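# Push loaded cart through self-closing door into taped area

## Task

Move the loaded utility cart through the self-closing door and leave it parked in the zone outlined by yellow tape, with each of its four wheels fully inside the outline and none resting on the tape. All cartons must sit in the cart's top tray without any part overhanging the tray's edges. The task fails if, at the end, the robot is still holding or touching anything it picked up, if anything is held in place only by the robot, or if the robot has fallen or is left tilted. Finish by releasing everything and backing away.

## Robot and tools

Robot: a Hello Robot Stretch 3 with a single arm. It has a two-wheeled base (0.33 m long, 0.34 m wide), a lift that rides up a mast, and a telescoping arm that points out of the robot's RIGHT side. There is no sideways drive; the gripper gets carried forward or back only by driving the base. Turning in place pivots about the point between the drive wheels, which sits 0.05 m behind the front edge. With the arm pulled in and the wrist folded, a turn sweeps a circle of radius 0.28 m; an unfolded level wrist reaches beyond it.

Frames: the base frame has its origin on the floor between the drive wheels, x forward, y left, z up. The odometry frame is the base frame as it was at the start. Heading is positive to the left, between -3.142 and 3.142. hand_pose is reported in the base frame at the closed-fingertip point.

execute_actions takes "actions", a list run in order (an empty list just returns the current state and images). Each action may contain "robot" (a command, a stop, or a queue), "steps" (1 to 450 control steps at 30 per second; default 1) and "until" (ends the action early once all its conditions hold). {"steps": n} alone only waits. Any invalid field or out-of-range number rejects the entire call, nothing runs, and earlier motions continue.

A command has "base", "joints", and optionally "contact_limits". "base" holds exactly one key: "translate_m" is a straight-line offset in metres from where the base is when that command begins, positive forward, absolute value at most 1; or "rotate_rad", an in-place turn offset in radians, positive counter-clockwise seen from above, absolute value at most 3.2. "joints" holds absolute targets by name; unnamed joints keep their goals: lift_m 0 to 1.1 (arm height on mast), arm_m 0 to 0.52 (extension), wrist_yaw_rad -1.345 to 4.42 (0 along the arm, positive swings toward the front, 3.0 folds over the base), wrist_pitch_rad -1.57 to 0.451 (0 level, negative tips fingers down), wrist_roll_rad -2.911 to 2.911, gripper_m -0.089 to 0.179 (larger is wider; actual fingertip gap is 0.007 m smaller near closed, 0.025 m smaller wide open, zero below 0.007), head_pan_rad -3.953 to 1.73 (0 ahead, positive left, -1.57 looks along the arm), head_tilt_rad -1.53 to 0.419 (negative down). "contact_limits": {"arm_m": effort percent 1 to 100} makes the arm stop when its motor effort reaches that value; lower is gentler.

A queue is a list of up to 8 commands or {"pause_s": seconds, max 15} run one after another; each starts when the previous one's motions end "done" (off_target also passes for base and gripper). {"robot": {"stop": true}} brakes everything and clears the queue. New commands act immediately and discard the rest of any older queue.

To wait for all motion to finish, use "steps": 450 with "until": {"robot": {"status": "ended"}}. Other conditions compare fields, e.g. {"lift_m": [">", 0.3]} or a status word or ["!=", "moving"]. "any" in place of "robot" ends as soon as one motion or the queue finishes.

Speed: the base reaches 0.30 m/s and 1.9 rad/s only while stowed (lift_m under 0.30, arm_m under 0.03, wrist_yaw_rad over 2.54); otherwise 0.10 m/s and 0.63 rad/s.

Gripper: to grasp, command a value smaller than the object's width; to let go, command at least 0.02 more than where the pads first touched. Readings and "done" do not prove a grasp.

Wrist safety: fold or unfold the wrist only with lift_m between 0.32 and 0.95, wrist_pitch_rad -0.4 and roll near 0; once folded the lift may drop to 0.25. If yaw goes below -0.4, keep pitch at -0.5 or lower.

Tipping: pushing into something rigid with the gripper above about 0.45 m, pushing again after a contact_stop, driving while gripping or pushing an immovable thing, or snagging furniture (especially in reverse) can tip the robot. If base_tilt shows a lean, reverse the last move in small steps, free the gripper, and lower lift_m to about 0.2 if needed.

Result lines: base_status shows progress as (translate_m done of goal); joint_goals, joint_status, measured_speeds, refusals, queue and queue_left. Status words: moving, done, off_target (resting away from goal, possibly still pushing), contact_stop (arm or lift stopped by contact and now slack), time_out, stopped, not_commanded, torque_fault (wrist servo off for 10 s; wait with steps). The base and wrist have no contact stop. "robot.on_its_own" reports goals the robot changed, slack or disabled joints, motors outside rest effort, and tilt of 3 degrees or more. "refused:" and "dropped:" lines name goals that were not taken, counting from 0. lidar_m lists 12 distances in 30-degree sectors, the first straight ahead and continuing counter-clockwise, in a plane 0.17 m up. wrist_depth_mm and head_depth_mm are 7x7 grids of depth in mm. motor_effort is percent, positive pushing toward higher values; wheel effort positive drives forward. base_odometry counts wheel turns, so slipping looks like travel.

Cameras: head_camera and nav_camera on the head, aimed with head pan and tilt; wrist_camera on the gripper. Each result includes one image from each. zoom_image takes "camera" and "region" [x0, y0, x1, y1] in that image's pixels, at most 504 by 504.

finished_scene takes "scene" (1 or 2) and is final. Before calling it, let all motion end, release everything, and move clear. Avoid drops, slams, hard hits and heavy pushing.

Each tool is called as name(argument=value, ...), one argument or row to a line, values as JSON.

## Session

execute_actions(
  actions=[
    {"robot":{"joints":{"head_tilt_rad":-0.5}},"steps":60,"until":{"robot":{"status":"ended"}}},
  ],
)

Scene clock: 0.87 s.
robot.base_odometry: x=+0.000 y=+0.000 heading=+0.000 (m, m, rad; robot's odometry frame)
robot.turned_by_wheels: +0.000 (rad since the last result)
robot.turned_by_imu: +0.000 (rad since the last result)
robot.base_tilt: forward=+1.1 right=-0.5 (deg)
robot.lidar_m: 0.95 0.90 0.93 1.11 1.06 1.08 1.43 1.17 1.16 1.54 1.47 1.36
robot.head_depth_mm: 1061 1170 1301 1465 1696 1615 1339 / 994 1091 1201 1344 1526 1616 1344 / 937 1021 1120 1236 1383 1538 1339 / 883 957 1048 1145 1271 1429 1339 / 836 904 979 1069 1175 1313 1350 / 794 851 918 996 1093 1213 1285 / 756 807 870 939 1023 1123 1244
robot.base_status: not_commanded
robot.joint_positions: lift_m=+0.517 arm_m=+0.003 wrist_yaw_rad=+2.970 wrist_pitch_rad=-0.475 wrist_roll_rad=+0.001 gripper_m=+0.037 head_pan_rad=+0.006 head_tilt_rad=-0.493
robot.joint_goals: lift_m=+0.517 arm_m=+0.003 wrist_yaw_rad=+2.970 wrist_pitch_rad=-0.475 wrist_roll_rad=+0.001 gripper_m=+0.037 head_pan_rad=+0.006 head_tilt_rad=-0.500
robot.joint_status: lift_m=not_commanded arm_m=not_commanded wrist_yaw_rad=not_commanded wrist_pitch_rad=not_commanded wrist_roll_rad=not_commanded gripper_m=not_commanded head_pan_rad=not_commanded head_tilt_rad=done
robot.measured_speeds: translate_m=+0.000 rotate_rad=+0.000 lift_m=+0.000 arm_m=+0.000 wrist_yaw_rad=+0.000 wrist_pitch_rad=+0.000 wrist_roll_rad=+0.000 head_pan_rad=+0.000 head_tilt_rad=+0.000
robot: refusals=0 queue=done queue_left=0
robot.motor_effort: left_wheel=+0(1) right_wheel=+0(0) lift_m=+20(20) arm_m=+0(0) wrist_yaw_rad=-1(0) wrist_pitch_rad=+4(4) wrist_roll_rad=+0(0) gripper_m=+0(0) head_pan_rad=-1(0) head_tilt_rad=-2(25) (%)
robot.hand_pose: x=+0.0157 y=+0.0657 z=+0.5175 quat_wxyz=(+0.225, +0.699, +0.107, +0.670) (m; robot's base frame)
robot.wrist_depth_mm: 839 - - - - 900 729 / 883 - - - - 917 775 / 930 - - - - - 834 / 955 - - - - 972 833 / 853 884 - 845 876 874 818 / 741 749 - 739 - 760 754 / 674 655 667 661 665 662 656
pictures: head_camera (sideways: a quarter turn clockwise sets it upright), nav_camera (sideways: a quarter turn counterclockwise sets it upright), wrist_camera
camera_calibration (this result's frames):
head_camera: T_world_to_cam=[[-0.472924, -0.0175298, -0.880929, 1.1701], [-0.0229186, 0.999709, -0.00758965, 0.0161227], [0.880805, 0.0166004, -0.473188, 0.558907], [0, 0, 0, 1]] pos_world=[0.0614501, -0.00488443, 1.29537]
nav_camera: T_world_to_cam=[[0.488049, -0.0516702, 0.871285, -1.09145], [0.00207941, -0.998175, -0.0603599, 0.126747], [0.872814, 0.0312704, -0.487051, 0.590371], [0, 0, 0, 1]] pos_world=[0.0171355, 0.0516584, 1.24616]
wrist_camera: T_world_to_cam=[[0.992585, -0.120834, 0.0132022, -0.00420183], [-0.0651878, -0.620839, -0.781223, 0.474467], [0.102595, 0.77457, -0.624112, 0.434351], [0, 0, 0, 1]] pos_world=[-0.009462, -0.0423758, 0.641804]
Images, in order (width x height): head_camera 896x504, nav_camera 672x504, wrist_camera 644x364.

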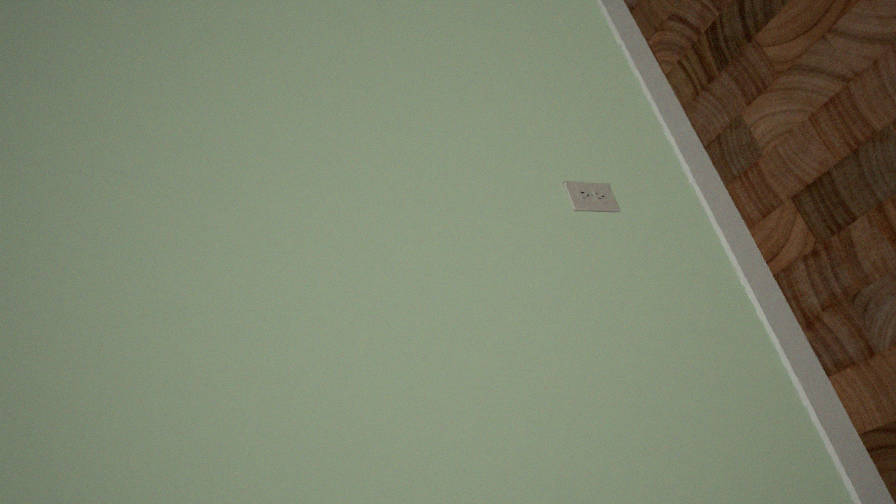

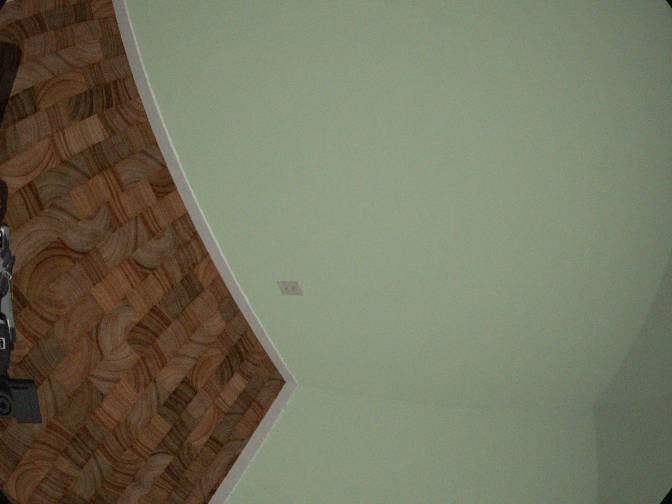

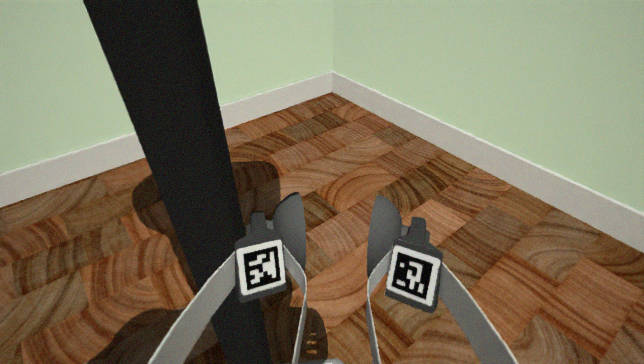

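execute_actions(
  actions=[
    {"robot":{"joints":{"head_pan_rad":-2.5,"head_tilt_rad":-0.55,"lift_m":0.27}},"steps":200,"until":{"robot":{"status":"ended"}}},
  ],
)

Scene clock: 5.80 s.
robot.base_odometry: x=+0.000 y=+0.000 heading=+0.000 (m, m, rad; robot's odometry frame)
robot.turned_by_wheels: +0.000 (rad since the last result)
robot.turned_by_imu: -0.001 (rad since the last result)
robot.base_tilt: forward=+1.2 right=-0.8 (deg)
robot.lidar_m: 0.95 0.90 0.93 1.11 1.06 1.08 1.43 1.17 1.17 1.54 1.46 1.36
robot.head_depth_mm: 2438 2656 2859 2566 1934 1565 1304 / 2458 2642 1438 1686 1811 1557 1302 / 2471 1533 1409 1703 1771 1558 1307 / 2471 2681 1300 1621 1766 1570 1308 / 2495 2711 1274 1626 1774 1559 1304 / 2525 2755 2977 2466 1953 1559 1310 / 2545 2788 3093 2573 1945 1572 1313
robot.base_status: not_commanded
robot.joint_positions: lift_m=+0.270 arm_m=+0.003 wrist_yaw_rad=+2.970 wrist_pitch_rad=-0.475 wrist_roll_rad=+0.001 gripper_m=+0.037 head_pan_rad=-2.493 head_tilt_rad=-0.543
robot.joint_goals: lift_m=+0.270 arm_m=+0.003 wrist_yaw_rad=+2.970 wrist_pitch_rad=-0.475 wrist_roll_rad=+0.001 gripper_m=+0.037 head_pan_rad=-2.500 head_tilt_rad=-0.550
robot.joint_status: lift_m=done arm_m=not_commanded wrist_yaw_rad=not_commanded wrist_pitch_rad=not_commanded wrist_roll_rad=not_commanded gripper_m=not_commanded head_pan_rad=done head_tilt_rad=done
robot.measured_speeds: translate_m=+0.000 rotate_rad=+0.000 lift_m=+0.000 arm_m=+0.000 wrist_yaw_rad=+0.000 wrist_pitch_rad=+0.000 wrist_roll_rad=+0.000 head_pan_rad=+0.000 head_tilt_rad=+0.000
robot: refusals=0 queue=done queue_left=0
robot.motor_effort: left_wheel=+0(0) right_wheel=+0(0) lift_m=+12(19) arm_m=+0(0) wrist_yaw_rad=+0(0) wrist_pitch_rad=+5(4) wrist_roll_rad=+0(0) gripper_m=+0(0) head_pan_rad=-3(44) head_tilt_rad=-2(11) (%)
robot.hand_pose: x=+0.0157 y=+0.0657 z=+0.2705 quat_wxyz=(+0.225, +0.699, +0.107, +0.670) (m; robot's base frame)
robot.wrist_depth_mm: 826 - - - - 863 730 / 862 - - - - 911 775 / 787 789 793 775 786 785 753 / 637 644 644 642 634 625 634 / 540 536 - 551 553 536 538 / 469 - - - - 463 463 / - - - - 407 410 399
pictures: head_camera (sideways: a quarter turn clockwise sets it upright), nav_camera (sideways: a quarter turn counterclockwise sets it upright), wrist_camera
camera_calibration (this result's frames):
head_camera: T_world_to_cam=[[0.402282, 0.323778, -0.856351, 1.13271], [0.618269, -0.785938, -0.00671566, 0.0110732], [-0.675213, -0.526753, -0.516351, 0.624561], [0, 0, 0, 1]] pos_world=[-0.0408034, -0.0290541, 1.29256]
nav_camera: T_world_to_cam=[[-0.455496, -0.277181, 0.845987, -1.05271], [-0.598006, 0.799234, -0.0601156, 0.130085], [-0.659479, -0.533288, -0.529804, 0.655345], [0, 0, 0, 1]] pos_world=[0.0304738, -0.0462712, 1.2456]
wrist_camera: T_world_to_cam=[[0.992585, -0.120834, 0.0132022, -0.000941661], [-0.065188, -0.620839, -0.781223, 0.281548], [0.102595, 0.774569, -0.624113, 0.280231], [0, 0, 0, 1]] pos_world=[-0.00946197, -0.0423758, 0.39486]
Images, in order (width x height): head_camera 896x504, nav_camera 672x504, wrist_camera 644x364.

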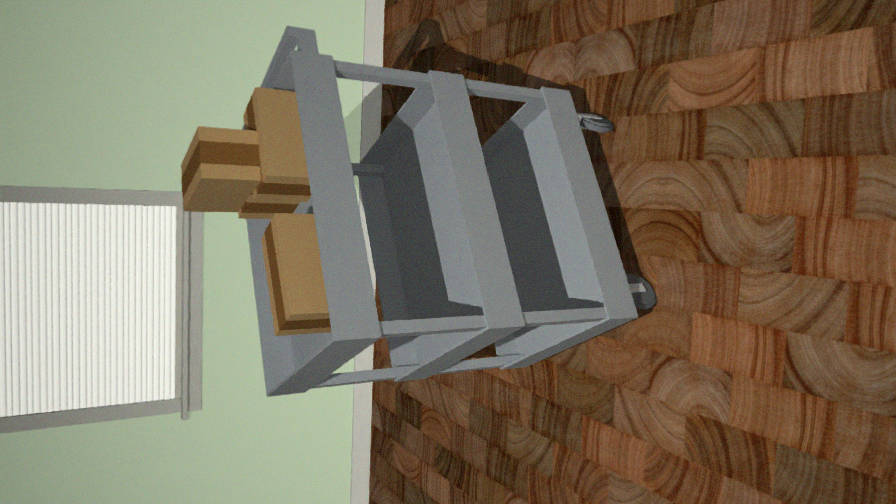

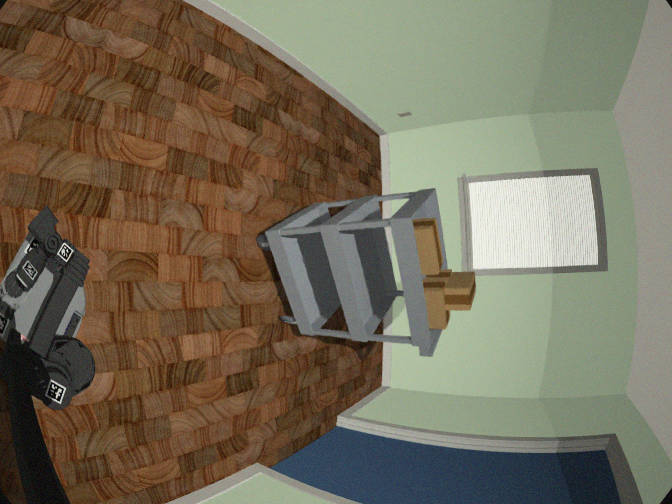

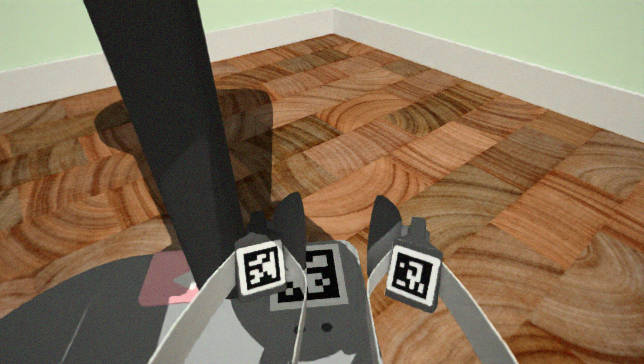

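execute_actions(
  actions=[
    {"robot":{"base":{"rotate_rad":-2.536},"joints":{"head_pan_rad":-0.45,"head_tilt_rad":-0.6}},"steps":200,"until":{"robot":{"status":"ended"}}},
  ],
)

Scene clock: 13.37 s.
robot.base_odometry: x=+0.000 y=+0.000 heading=-2.536 (m, m, rad; robot's odometry frame)
robot.turned_by_wheels: -2.536 (rad since the last result)
robot.turned_by_imu: -2.541 (rad since the last result)
robot.base_tilt: forward=+1.0 right=-0.5 (deg)
robot.lidar_m: 1.17 1.96 1.50 1.46 1.22 0.93 0.91 0.96 1.08 1.05 1.11 1.70
robot.head_depth_mm: 1544 1637 1743 1844 1752 1487 1269 / 1785 1926 2057 2165 1830 1501 1262 / 2007 2186 2409 2348 1819 1500 1271 / 2455 2702 2919 2355 1836 1490 1266 / 2569 2813 3000 2360 1830 1505 1270 / 2466 2680 1643 1697 1724 1499 1270 / 2393 2512 1422 1635 1674 1494 1267
robot.base_status: done (rotate_rad -2.5359 of -2.5360)
robot.joint_positions: lift_m=+0.270 arm_m=+0.003 wrist_yaw_rad=+2.970 wrist_pitch_rad=-0.475 wrist_roll_rad=+0.001 gripper_m=+0.037 head_pan_rad=-0.457 head_tilt_rad=-0.593
robot.joint_goals: lift_m=+0.270 arm_m=+0.003 wrist_yaw_rad=+2.970 wrist_pitch_rad=-0.475 wrist_roll_rad=+0.001 gripper_m=+0.037 head_pan_rad=-0.450 head_tilt_rad=-0.600
robot.joint_status: lift_m=done arm_m=not_commanded wrist_yaw_rad=not_commanded wrist_pitch_rad=not_commanded wrist_roll_rad=not_commanded gripper_m=not_commanded head_pan_rad=done head_tilt_rad=done
robot.measured_speeds: translate_m=+0.000 rotate_rad=+0.000 lift_m=+0.000 arm_m=+0.000 wrist_yaw_rad=+0.000 wrist_pitch_rad=+0.000 wrist_roll_rad=+0.000 head_pan_rad=+0.000 head_tilt_rad=+0.000
robot: refusals=0 queue=done queue_left=0
robot.motor_effort: left_wheel=+2(8) right_wheel=-3(9) lift_m=+12(12) arm_m=+0(1) wrist_yaw_rad=-1(1) wrist_pitch_rad=+4(4) wrist_roll_rad=+0(0) gripper_m=+0(1) head_pan_rad=+4(43) head_tilt_rad=-2(8) (%)
robot.hand_pose: x=+0.0157 y=+0.0657 z=+0.2705 quat_wxyz=(+0.225, +0.699, +0.107, +0.670) (m; robot's base frame)
robot.wrist_depth_mm: - - - - - - - / - - - - - - - / 772 791 773 787 785 801 781 / 629 648 632 632 650 632 627 / 537 540 - 549 556 547 532 / 471 - - - - 462 461 / - - - - 404 408 402
pictures: head_camera (sideways: a quarter turn clockwise sets it upright), nav_camera (sideways: a quarter turn counterclockwise sets it upright), wrist_camera
camera_calibration (this result's frames):
head_camera: T_world_to_cam=[[-0.507596, 0.233062, -0.829475, 1.10322], [0.425098, 0.905129, -0.00581915, 0.011084], [0.749425, -0.355562, -0.558513, 0.670726], [0, 0, 0, 1]] pos_world=[0.052616, -0.0286651, 1.28976]
nav_camera: T_world_to_cam=[[0.489317, -0.301282, 0.818412, -1.02252], [-0.449037, -0.891515, -0.0597198, 0.128657], [0.747619, -0.338276, -0.57152, 0.701036], [0, 0, 0, 1]] pos_world=[0.0339988, 0.0437778, 1.24518]
wrist_camera: T_world_to_cam=[[0.992585, -0.120833, 0.0132025, -0.000945767], [-0.0651874, -0.620839, -0.781223, 0.281527], [0.102594, 0.774569, -0.624113, 0.280257], [0, 0, 0, 1]] pos_world=[-0.00946204, -0.0424098, 0.39486]
Images, in order (width x height): head_camera 896x504, nav_camera 672x504, wrist_camera 644x364.

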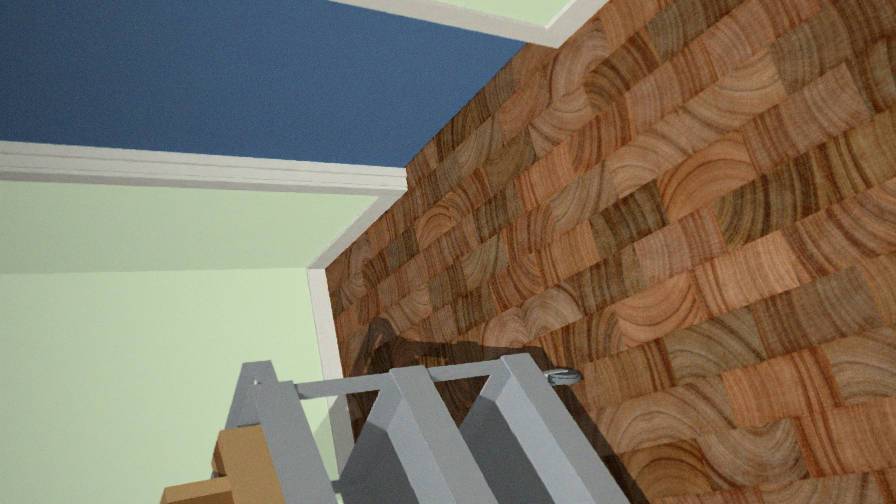

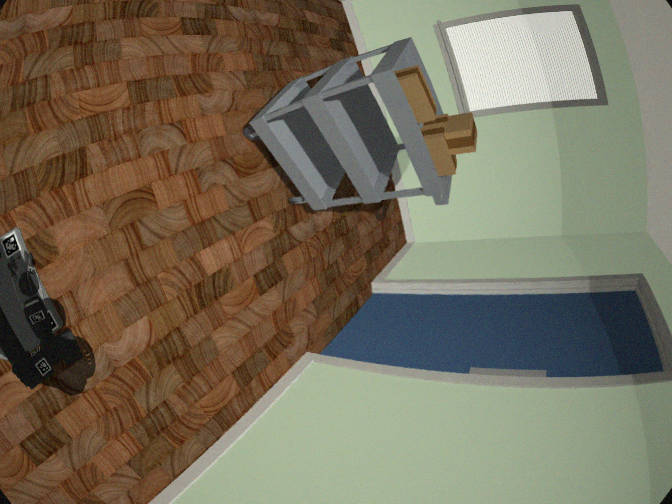

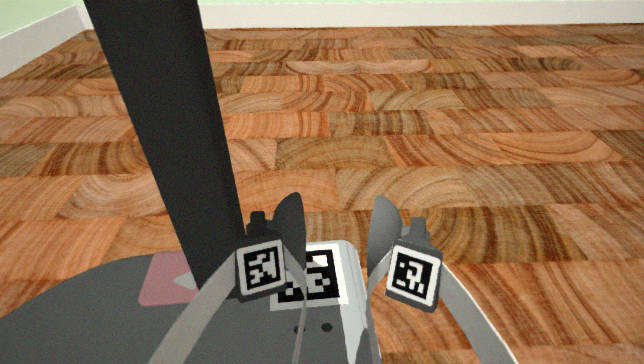

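execute_actions(
  actions=[
    {"robot":[{"base":{"rotate_rad":-0.458}},{"base":{"translate_m":0.8}},{"base":{"translate_m":0.783}},{"base":{"rotate_rad":2.029}},{"joints":{"lift_m":0.388,"wrist_pitch_rad":-0.4,"head_pan_rad":-0.4,"head_tilt_rad":-1.0}},{"joints":{"wrist_yaw_rad":1.57,"gripper_m":0.17}},{"joints":{"wrist_pitch_rad":0.0,"wrist_roll_rad":1.57,"arm_m":0.045}}],"steps":450,"until":{"robot":{"status":"ended"}}},
    {"steps":300,"until":{"robot":{"status":"ended"}}},
  ],
)

Scene clock: 85.33 s.
robot.base_odometry: x=-1.566 y=-0.233 heading=-0.965 (m, m, rad; robot's odometry frame)
robot.turned_by_wheels: +1.571 (rad since the last result)
robot.turned_by_imu: +1.570 (rad since the last result)
robot.base_tilt: forward=+1.1 right=-0.6 (deg)
robot.lidar_m: 0.32 0.73 2.41 1.54 0.62 0.54 0.53 0.56 0.73 1.41 1.48 0.39
robot.head_depth_mm: 2150 2062 1747 1533 1358 1220 1126 / 2251 695 857 1507 1361 1243 1083 / 2178 720 603 982 1314 1215 1128 / 521 581 578 859 1169 1217 1118 / 495 546 526 522 862 1181 1119 / 477 507 534 553 754 1217 1119 / 479 536 628 605 1317 1239 1124
robot.base_status: done (rotate_rad +2.0289 of +2.0290)
robot.joint_positions: lift_m=+0.388 arm_m=+0.045 wrist_yaw_rad=+1.573 wrist_pitch_rad=-0.025 wrist_roll_rad=+1.569 gripper_m=+0.170 head_pan_rad=-0.407 head_tilt_rad=-0.987
robot.joint_goals: lift_m=+0.388 arm_m=+0.045 wrist_yaw_rad=+1.570 wrist_pitch_rad=+0.000 wrist_roll_rad=+1.570 gripper_m=+0.170 head_pan_rad=-0.400 head_tilt_rad=-1.000
robot.joint_status: lift_m=done arm_m=done wrist_yaw_rad=done wrist_pitch_rad=done wrist_roll_rad=done gripper_m=done head_pan_rad=done head_tilt_rad=done
robot.measured_speeds: translate_m=+0.000 rotate_rad=+0.000 lift_m=+0.000 arm_m=+0.000 wrist_yaw_rad=+0.000 wrist_pitch_rad=+0.000 wrist_roll_rad=+0.000 head_pan_rad=+0.000 head_tilt_rad=+0.000
robot: refusals=0 queue=done queue_left=0
robot.motor_effort: left_wheel=-2(6) right_wheel=+4(14) lift_m=+27(28) arm_m=+3(2) wrist_yaw_rad=-2(2) wrist_pitch_rad=+7(8) wrist_roll_rad=+1(2) gripper_m=+0(95) head_pan_rad=+4(13) head_tilt_rad=-5(25) (%)
robot.hand_pose: x=+0.2342 y=-0.1892 z=+0.4955 quat_wxyz=(+0.010, +0.708, -0.706, -0.008) (m; robot's base frame)
robot.wrist_depth_mm: 377 480 - 369 - - 372 / 364 490 - 361 - 641 454 / 352 487 997 349 - 706 450 / 349 491 988 337 - 675 448 / 336 595 - 326 - 760 423 / 324 585 902 318 908 722 - / 326 448 - 308 - 704 439
pictures: head_camera (sideways: a quarter turn clockwise sets it upright), nav_camera (sideways: a quarter turn counterclockwise sets it upright), wrist_camera
camera_calibration (this result's frames):
head_camera: T_world_to_cam=[[-0.771895, 0.316565, -0.551331, 0.742356], [0.378481, 0.925608, 0.00157255, 0.00174405], [0.510814, -0.207454, -0.834285, 1.03084], [0, 0, 0, 1]] pos_world=[0.0457907, -0.0227645, 1.2693]
nav_camera: T_world_to_cam=[[0.752185, -0.383514, 0.535849, -0.655903], [-0.424255, -0.904076, -0.0515217, 0.117804], [0.504208, -0.188583, -0.84274, 1.05525], [0, 0, 0, 1]] pos_world=[0.0112733, 0.053958, 1.24684]
wrist_camera: T_world_to_cam=[[0.0132098, -0.0379095, -0.999194, 0.495128], [-0.198705, 0.979252, -0.0397798, 0.279868], [0.97997, 0.19907, 0.00540288, -0.0306152], [0, 0, 0, 1]] pos_world=[0.0790725, -0.249196, 0.506028]
Images, in order (width x height): head_camera 896x504, nav_camera 672x504, wrist_camera 644x364.

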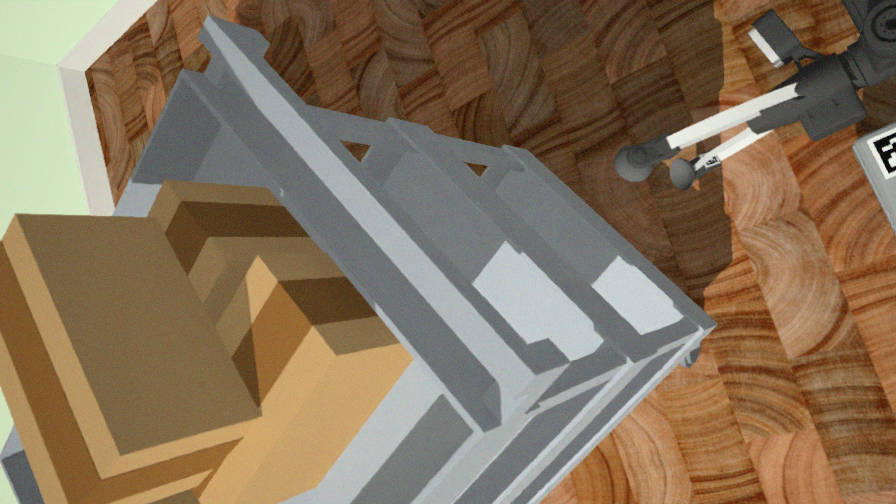

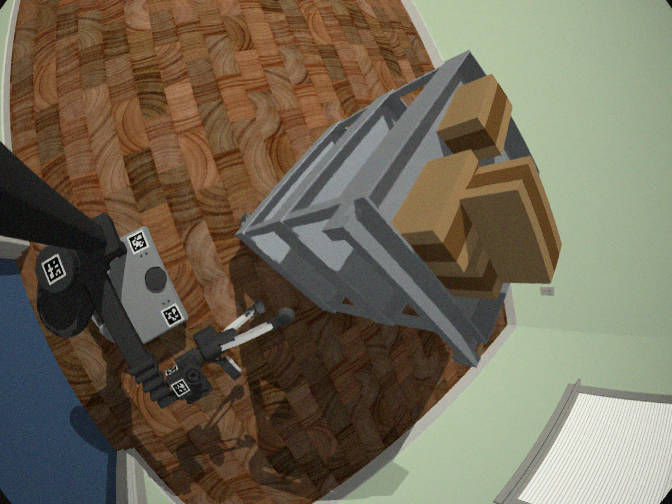

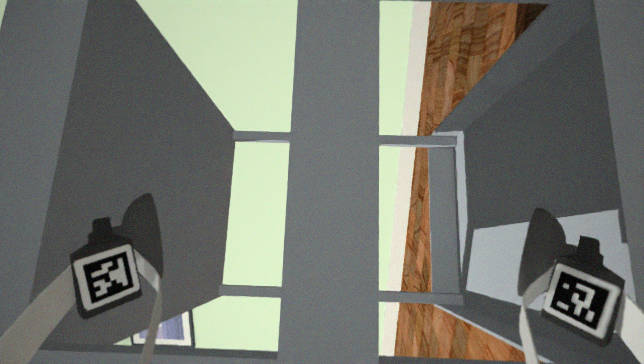

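execute_actions(
  actions=[
    {"robot":[{"base":{"translate_m":0.245},"joints":{"arm_m":0.055}},{"joints":{"gripper_m":0.04}},{"base":{"translate_m":-0.15},"joints":{"head_pan_rad":-3.1,"head_tilt_rad":-0.9}}],"steps":450,"until":{"robot":{"status":"ended"}}},
  ],
)

Scene clock: 98.63 s.
robot.base_odometry: x=-1.512 y=-0.311 heading=-0.965 (m, m, rad; robot's odometry frame)
robot.turned_by_wheels: +0.000 (rad since the last result)
robot.turned_by_imu: -0.002 (rad since the last result)
robot.base_tilt: forward=+1.2 right=-0.6 (deg)
robot.lidar_m: 0.15 0.25 2.41 1.85 0.75 0.62 0.62 0.65 0.80 1.41 0.31 0.17
robot.head_depth_mm: 541 625 738 900 1105 1243 1122 / 547 634 751 919 1192 1289 - / 552 641 759 933 1215 1283 - / 557 647 771 948 1238 1264 - / 564 656 782 967 1264 1268 1169 / 569 664 792 987 1298 1265 1157 / 577 673 806 1007 1327 1275 1153
robot.base_status: done (translate_m -0.1500 of -0.1500)
robot.joint_positions: lift_m=+0.388 arm_m=+0.055 wrist_yaw_rad=+1.584 wrist_pitch_rad=-0.029 wrist_roll_rad=+1.571 gripper_m=+0.049 head_pan_rad=-3.093 head_tilt_rad=-0.901
robot.joint_goals: lift_m=+0.388 arm_m=+0.055 wrist_yaw_rad=+1.570 wrist_pitch_rad=+0.000 wrist_roll_rad=+1.570 gripper_m=+0.048 head_pan_rad=-3.100 head_tilt_rad=-0.900
robot.joint_status: lift_m=done arm_m=done wrist_yaw_rad=done wrist_pitch_rad=done wrist_roll_rad=done gripper_m=off_target head_pan_rad=done head_tilt_rad=done
robot.measured_speeds: translate_m=+0.000 rotate_rad=+0.000 lift_m=+0.000 arm_m=+0.000 wrist_yaw_rad=+0.000 wrist_pitch_rad=+0.000 wrist_roll_rad=+0.000 head_pan_rad=+0.000 head_tilt_rad=+0.000
robot: refusals=0 queue=done queue_left=0
robot.on_its_own: gripper_m is held at +0.048, not at your +0.040, by its stall guard, which is still easing
robot.motor_effort: left_wheel=+0(10) right_wheel=-4(40) lift_m=+26(27) arm_m=-1(4) wrist_yaw_rad=-11(27) wrist_pitch_rad=+8(9) wrist_roll_rad=+0(4) gripper_m=-27(99) head_pan_rad=-4(42) head_tilt_rad=+1(12) (%)
robot.hand_pose: x=+0.2340 y=-0.1967 z=+0.4946 quat_wxyz=(+0.011, +0.712, -0.702, -0.010) (m; robot's base frame)
robot.wrist_depth_mm: 338 - - 144 143 - 409 / 334 488 - 143 142 660 452 / 339 496 690 142 142 687 453 / 343 500 141 141 141 671 444 / 346 499 141 140 140 593 442 / 346 458 139 140 139 - 442 / 340 577 139 138 138 622 418
pictures: head_camera (sideways: a quarter turn clockwise sets it upright), nav_camera (sideways: a quarter turn counterclockwise sets it upright), wrist_camera
camera_calibration (this result's frames):
head_camera: T_world_to_cam=[[0.781514, 0.0530127, -0.621631, 0.824469], [0.0676179, -0.997711, -0.0000756753, 0.00578605], [-0.620212, -0.0419742, -0.78331, 0.971472], [0, 0, 0, 1]] pos_world=[-0.0422073, 0.00284221, 1.27348]
nav_camera: T_world_to_cam=[[-0.794594, 0.0157146, 0.606938, -0.739082], [-0.0215587, 0.998304, -0.054072, 0.118674], [-0.606758, -0.0560501, -0.792908, 0.997245], [0, 0, 0, 1]] pos_world=[0.0203753, -0.0509626, 1.24572]
wrist_camera: T_world_to_cam=[[0.0099025, -0.0355668, -0.999318, 0.495257], [-0.209682, 0.977075, -0.036853, 0.287866], [0.977719, 0.209904, 0.00221775, -0.0247448], [0, 0, 0, 1]] pos_world=[0.0796497, -0.258458, 0.505583]
Images, in order (width x height): head_camera 896x504, nav_camera 672x504, wrist_camera 644x364.

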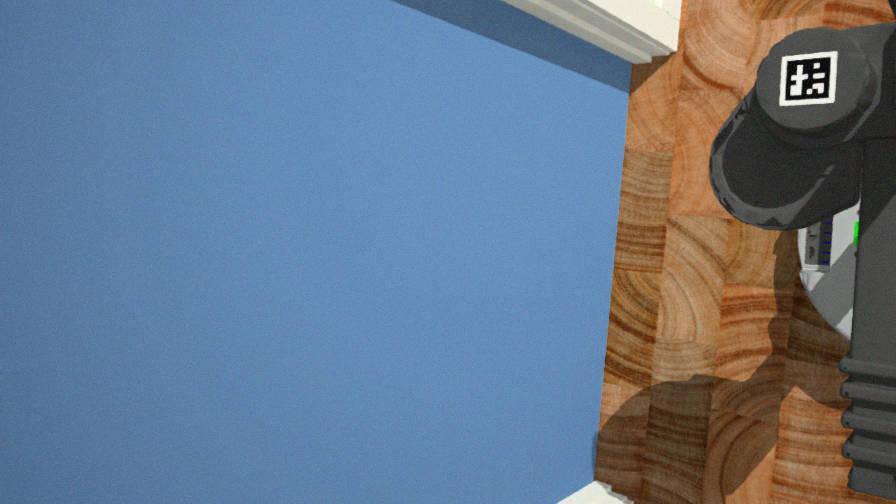

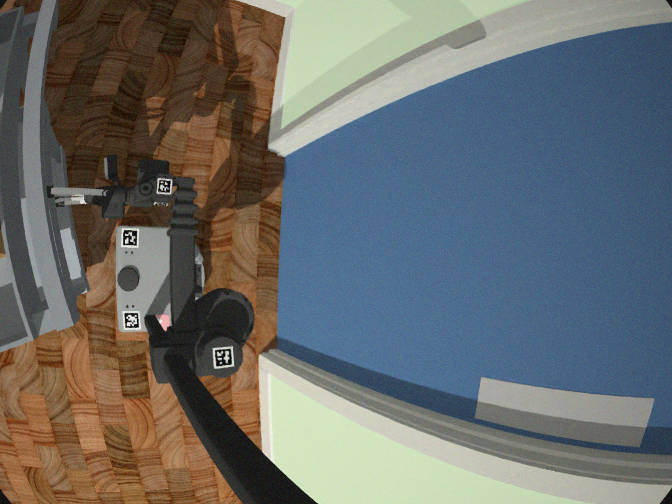

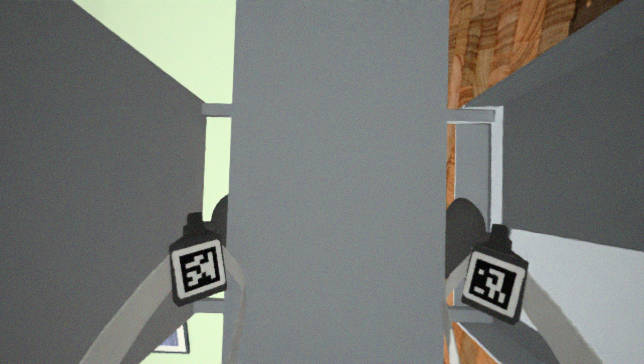

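execute_actions(
  actions=[
    {"robot":{"base":{"translate_m":-0.2},"joints":{"arm_m":0.0,"wrist_yaw_rad":1.95,"head_pan_rad":-0.1,"head_tilt_rad":-1.2}},"steps":450,"until":{"robot":{"status":"ended"}}},
  ],
)

Scene clock: 107.10 s.
robot.base_odometry: x=-1.626 y=-0.147 heading=-0.965 (m, m, rad; robot's odometry frame)
robot.turned_by_wheels: +0.000 (rad since the last result)
robot.turned_by_imu: -0.002 (rad since the last result)
robot.base_tilt: forward=+1.0 right=-0.5 (deg)
robot.lidar_m: 0.19 0.19 2.42 1.20 0.46 0.44 0.43 0.45 0.63 1.40 0.28 0.20
robot.head_depth_mm: 331 352 424 506 1230 1191 1098 / 332 352 419 497 951 1199 - / 333 352 421 496 591 1206 - / 334 352 413 433 808 1204 - / 335 352 412 428 509 1204 - / 341 364 420 449 478 1190 1143 / 655 612 560 516 457 1197 1120
robot.base_status: done (translate_m -0.2000 of -0.2000)
robot.joint_positions: lift_m=+0.388 arm_m=+0.003 wrist_yaw_rad=+1.954 wrist_pitch_rad=-0.030 wrist_roll_rad=+1.566 gripper_m=+0.052 head_pan_rad=-0.107 head_tilt_rad=-1.186
robot.joint_goals: lift_m=+0.388 arm_m=+0.000 wrist_yaw_rad=+1.950 wrist_pitch_rad=+0.000 wrist_roll_rad=+1.570 gripper_m=+0.051 head_pan_rad=-0.100 head_tilt_rad=-1.200
robot.joint_status: lift_m=done arm_m=done wrist_yaw_rad=done wrist_pitch_rad=done wrist_roll_rad=done gripper_m=off_target head_pan_rad=done head_tilt_rad=done
robot.measured_speeds: translate_m=+0.000 rotate_rad=+0.000 lift_m=+0.000 arm_m=+0.000 wrist_yaw_rad=+0.000 wrist_pitch_rad=+0.000 wrist_roll_rad=+0.000 head_pan_rad=+0.000 head_tilt_rad=+0.000
robot: refusals=0 queue=done queue_left=0
robot.on_its_own: gripper_m is held at +0.051, not at your +0.040, by its stall guard, which is not easing now
robot.motor_effort: left_wheel=-1(11) right_wheel=-3(18) lift_m=+26(26) arm_m=-1(9) wrist_yaw_rad=-3(65) wrist_pitch_rad=+9(9) wrist_roll_rad=+2(5) gripper_m=-23(25) head_pan_rad=+4(44) head_tilt_rad=-5(23) (%)
robot.hand_pose: x=+0.2156 y=-0.0525 z=+0.4944 quat_wxyz=(+0.014, +0.829, -0.560, -0.006) (m; robot's base frame)
robot.wrist_depth_mm: 334 485 92 91 91 92 457 / 338 492 100 99 98 561 455 / 338 489 110 108 107 595 447 / 340 499 123 119 118 596 447 / 345 - 135 133 131 527 437 / 351 - 159 151 149 - 411 / 353 - - 173 176 969 368
pictures: head_camera (sideways: a quarter turn clockwise sets it upright), nav_camera (sideways: a quarter turn counterclockwise sets it upright), wrist_camera
camera_calibration (this result's frames):
head_camera: T_world_to_cam=[[-0.922685, 0.0841812, -0.376253, 0.515224], [0.0887252, 0.996042, 0.00526927, -0.00130026], [0.375207, -0.0285213, -0.926502, 1.1515], [0, 0, 0, 1]] pos_world=[0.0434532, -0.0092348, 1.26073]
nav_camera: T_world_to_cam=[[0.920445, -0.153622, 0.359419, -0.427121], [-0.147614, -0.988053, -0.0442831, 0.10668], [0.361928, -0.0122951, -0.932125, 1.17226], [0, 0, 0, 1]] pos_world=[-0.0153846, 0.0542038, 1.25093]
wrist_camera: T_world_to_cam=[[0.0233998, -0.0349158, -0.999116, 0.497395], [-0.54859, 0.835034, -0.04203, 0.211299], [0.835764, 0.549089, 0.000385168, 0.0124099], [0, 0, 0, 1]] pos_world=[0.093906, -0.165889, 0.505831]
Images, in order (width x height): head_camera 896x504, nav_camera 672x504, wrist_camera 644x364.

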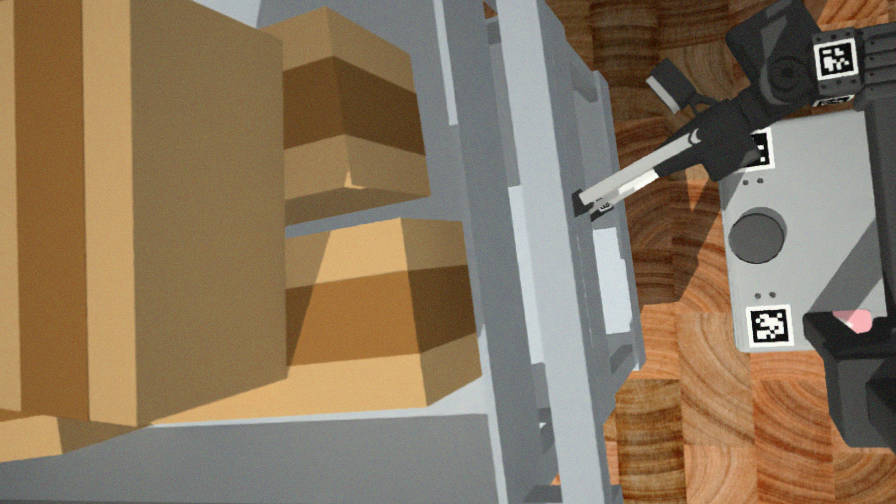

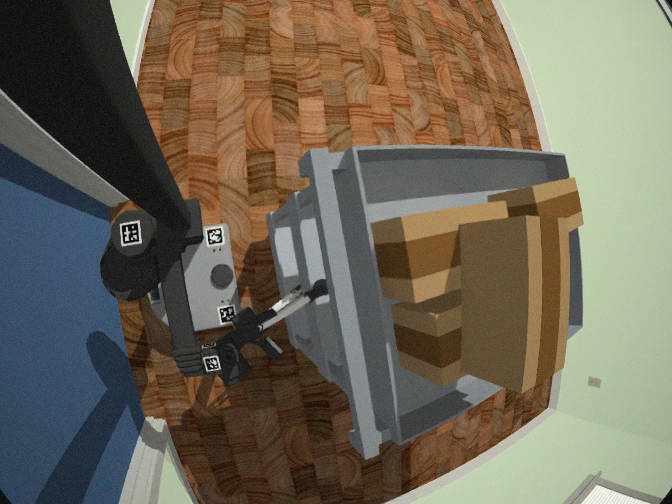

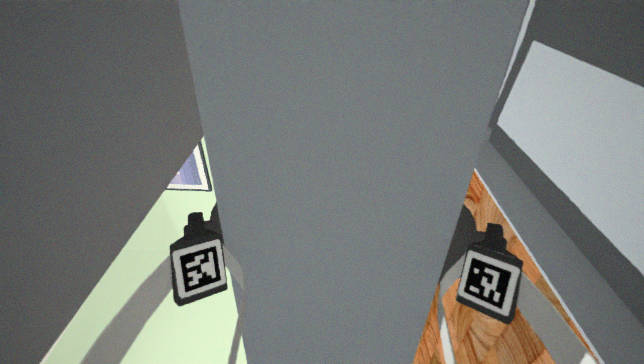

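Good. Continue back.

execute_actions(
  actions=[
    {"robot":{"base":{"translate_m":-0.5}},"steps":450,"until":{"robot":{"status":"ended"}}},
  ],
)

Scene clock: 114.87 s.
robot.base_odometry: x=-1.910 y=+0.264 heading=-0.965 (m, m, rad; robot's odometry frame)
robot.turned_by_wheels: +0.000 (rad since the last result)
robot.turned_by_imu: -0.001 (rad since the last result)
robot.base_tilt: forward=+1.1 right=-0.5 (deg)
robot.lidar_m: 0.19 0.19 0.33 0.33 2.50 0.40 0.28 0.26 0.26 0.34 0.29 0.20
robot.head_depth_mm: 329 359 434 504 1236 1200 838 / 330 358 419 498 1044 1203 - / 332 356 424 505 418 1207 - / 332 354 411 434 826 1196 - / 333 352 412 428 510 1204 - / 339 363 423 452 472 1195 1141 / 645 610 558 515 446 1024 1125
robot.base_status: done (translate_m -0.5000 of -0.5000)
robot.joint_positions: lift_m=+0.388 arm_m=+0.003 wrist_yaw_rad=+1.938 wrist_pitch_rad=-0.030 wrist_roll_rad=+1.568 gripper_m=+0.052 head_pan_rad=-0.106 head_tilt_rad=-1.188
robot.joint_goals: lift_m=+0.388 arm_m=+0.000 wrist_yaw_rad=+1.950 wrist_pitch_rad=+0.000 wrist_roll_rad=+1.570 gripper_m=+0.051 head_pan_rad=-0.100 head_tilt_rad=-1.200
robot.joint_status: lift_m=done arm_m=done wrist_yaw_rad=done wrist_pitch_rad=done wrist_roll_rad=done gripper_m=off_target head_pan_rad=done head_tilt_rad=done
robot.measured_speeds: translate_m=+0.000 rotate_rad=+0.000 lift_m=+0.000 arm_m=+0.000 wrist_yaw_rad=+0.000 wrist_pitch_rad=+0.000 wrist_roll_rad=+0.000 head_pan_rad=+0.000 head_tilt_rad=+0.000
robot: refusals=0 queue=done queue_left=0
robot.on_its_own: gripper_m is held at +0.051, not at your +0.040, by its stall guard, which is not easing now
robot.motor_effort: left_wheel=-3(34) right_wheel=-7(38) lift_m=+26(26) arm_m=+0(0) wrist_yaw_rad=+9(9) wrist_pitch_rad=+9(9) wrist_roll_rad=+1(3) gripper_m=-24(23) head_pan_rad=+3(4) head_tilt_rad=-4(5) (%)
robot.hand_pose: x=+0.2170 y=-0.0561 z=+0.4943 quat_wxyz=(+0.014, +0.824, -0.566, -0.007) (m; robot's base frame)
robot.wrist_depth_mm: 336 492 97 96 95 98 452 / 339 495 104 103 102 559 452 / 341 494 114 112 111 592 447 / 341 505 126 122 122 624 449 / 346 499 136 135 133 538 444 / 341 - 155 150 149 - 418 / 343 - - 169 172 - 369
pictures: head_camera (sideways: a quarter turn clockwise sets it upright), nav_camera (sideways: a quarter turn counterclockwise sets it upright), wrist_camera
camera_calibration (this result's frames):
head_camera: T_world_to_cam=[[-0.923736, 0.0832671, -0.373871, 0.512128], [0.0876419, 0.996138, 0.00531615, -0.00135467], [0.372869, -0.027856, -0.927466, 1.15277], [0, 0, 0, 1]] pos_world=[0.043358, -0.00918246, 1.26063]
nav_camera: T_world_to_cam=[[0.921529, -0.152706, 0.357023, -0.424008], [-0.146639, -0.988203, -0.0441772, 0.106536], [0.359558, -0.0116429, -0.93305, 1.17348], [0, 0, 0, 1]] pos_world=[-0.0155744, 0.0541939, 1.251]
wrist_camera: T_world_to_cam=[[0.0216604, -0.0328531, -0.999225, 0.497742], [-0.535821, 0.843415, -0.0393454, 0.211429], [0.844054, 0.536258, 0.000665331, 0.0105319], [0, 0, 0, 1]] pos_world=[0.0936171, -0.167617, 0.505668]
Images, in order (width x height): head_camera 896x504, nav_camera 672x504, wrist_camera 644x364.

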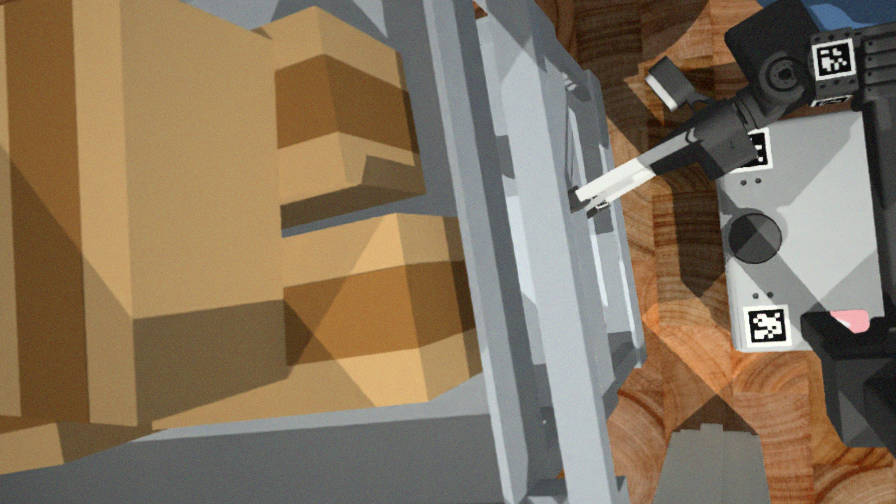

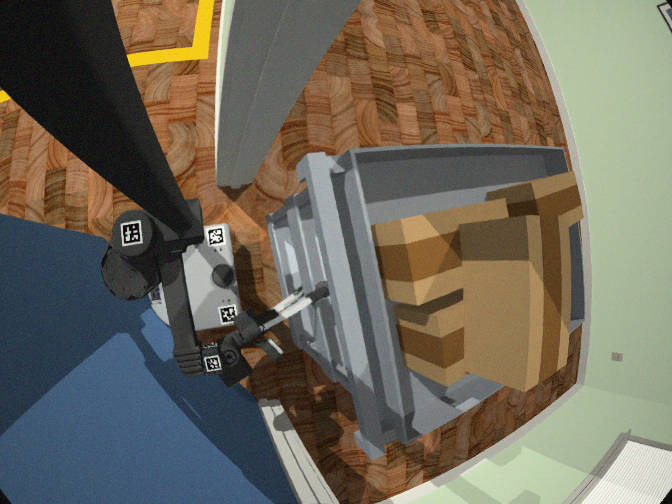

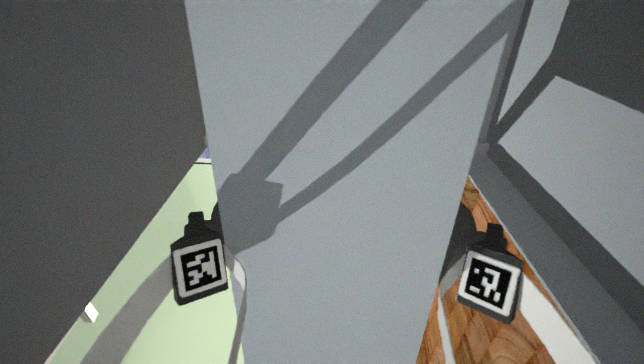

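execute_actions(
  actions=[
    {"robot":{"base":{"translate_m":-0.4},"joints":{"head_pan_rad":0.4,"head_tilt_rad":-1.1}},"steps":450,"until":{"robot":{"status":"ended"}}},
  ],
)

Scene clock: 123.80 s.
robot.base_odometry: x=-2.138 y=+0.593 heading=-0.965 (m, m, rad; robot's odometry frame)
robot.turned_by_wheels: +0.000 (rad since the last result)
robot.turned_by_imu: -0.002 (rad since the last result)
robot.base_tilt: forward=+1.1 right=-0.6 (deg)
robot.lidar_m: 0.19 0.19 0.24 1.93 2.32 1.75 0.33 0.24 0.23 0.24 0.29 0.20
robot.head_depth_mm: 564 333 368 410 458 732 1119 / 577 353 401 402 439 581 1133 / 725 662 576 408 450 1070 1133 / 2035 643 585 538 434 1166 - / 1997 800 784 525 466 1202 - / 536 624 787 1099 1264 1205 1139 / 503 642 889 1350 1314 1207 1141
robot.base_status: done (translate_m -0.4000 of -0.4000)
robot.joint_positions: lift_m=+0.388 arm_m=+0.003 wrist_yaw_rad=+1.935 wrist_pitch_rad=-0.030 wrist_roll_rad=+1.568 gripper_m=+0.052 head_pan_rad=+0.393 head_tilt_rad=-1.100
robot.joint_goals: lift_m=+0.388 arm_m=+0.000 wrist_yaw_rad=+1.950 wrist_pitch_rad=+0.000 wrist_roll_rad=+1.570 gripper_m=+0.051 head_pan_rad=+0.400 head_tilt_rad=-1.100
robot.joint_status: lift_m=done arm_m=done wrist_yaw_rad=done wrist_pitch_rad=done wrist_roll_rad=done gripper_m=off_target head_pan_rad=done head_tilt_rad=done
robot.measured_speeds: translate_m=+0.000 rotate_rad=+0.000 lift_m=+0.000 arm_m=+0.000 wrist_yaw_rad=+0.000 wrist_pitch_rad=+0.000 wrist_roll_rad=+0.000 head_pan_rad=+0.000 head_tilt_rad=+0.000
robot: refusals=0 queue=done queue_left=0
robot.on_its_own: gripper_m is held at +0.051, not at your +0.040, by its stall guard, which is not easing now
robot.motor_effort: left_wheel=-4(10) right_wheel=-5(30) lift_m=+26(26) arm_m=+0(0) wrist_yaw_rad=+10(11) wrist_pitch_rad=+9(9) wrist_roll_rad=+1(1) gripper_m=-23(23) head_pan_rad=+4(34) head_tilt_rad=+1(9) (%)
robot.hand_pose: x=+0.2172 y=-0.0568 z=+0.4943 quat_wxyz=(+0.014, +0.824, -0.567, -0.007) (m; robot's base frame)
robot.wrist_depth_mm: 337 486 98 98 97 569 462 / 339 489 106 105 105 602 449 / 338 501 117 114 113 647 449 / 345 507 126 124 123 633 449 / 346 512 136 135 133 549 443 / 346 588 154 149 148 - 423 / 344 628 563 167 170 578 372
pictures: head_camera (sideways: a quarter turn clockwise sets it upright), nav_camera (sideways: a quarter turn counterclockwise sets it upright), wrist_camera
camera_calibration (this result's frames):
head_camera: T_world_to_cam=[[-0.817228, -0.354883, -0.454088, 0.615959], [-0.400039, 0.916491, 0.00368977, 0.00373704], [0.414858, 0.184668, -0.890949, 1.10507], [0, 0, 0, 1]] pos_world=[0.0464256, 0.0110969, 1.26425]
nav_camera: T_world_to_cam=[[0.849867, 0.293414, 0.43776, -0.528726], [0.347812, -0.936353, -0.0476402, 0.108034], [0.395919, 0.192746, -0.897829, 1.1275], [0, 0, 0, 1]] pos_world=[-0.0346294, 0.0389717, 1.24891]
wrist_camera: T_world_to_cam=[[0.0214907, -0.0329416, -0.999226, 0.497725], [-0.533391, 0.844954, -0.0393275, 0.211699], [0.845596, 0.533823, 0.000587894, 0.0102455], [0, 0, 0, 1]] pos_world=[0.0935583, -0.167949, 0.50566]
Images, in order (width x height): head_camera 896x504, nav_camera 672x504, wrist_camera 644x364.

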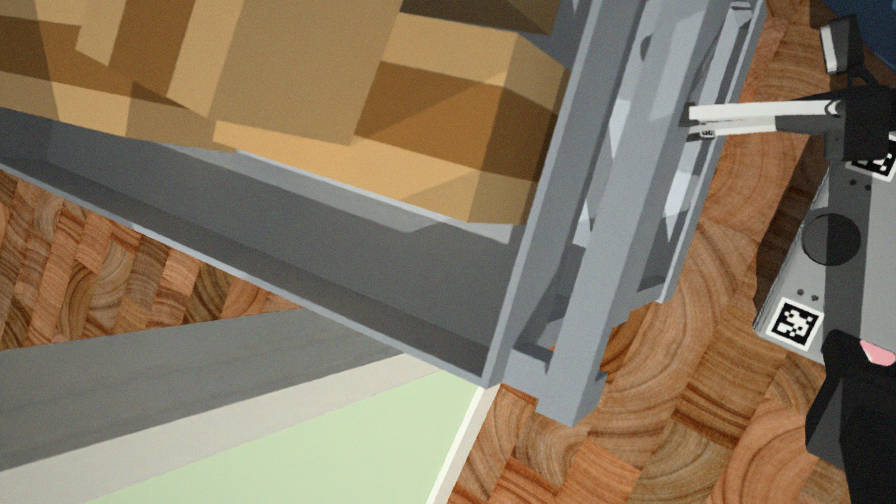

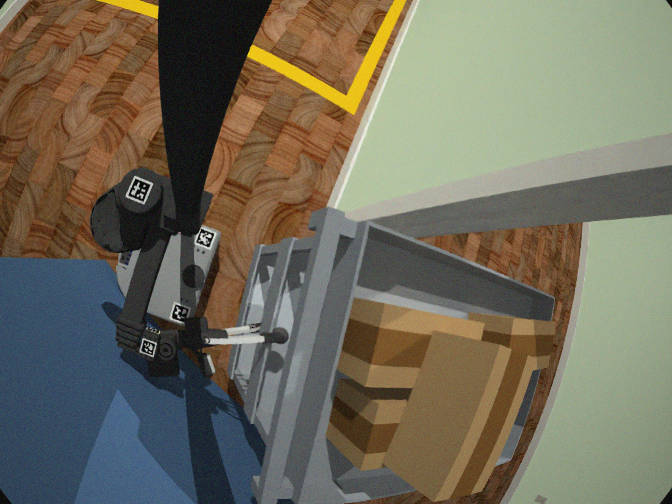

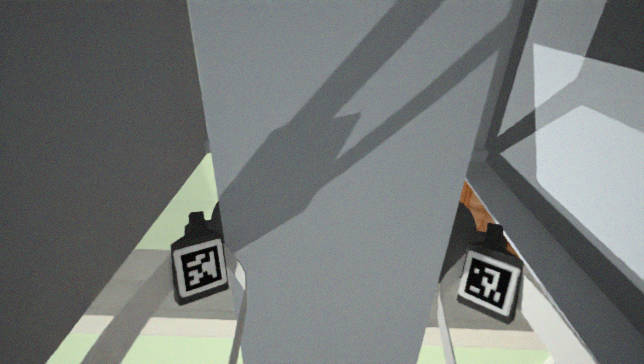

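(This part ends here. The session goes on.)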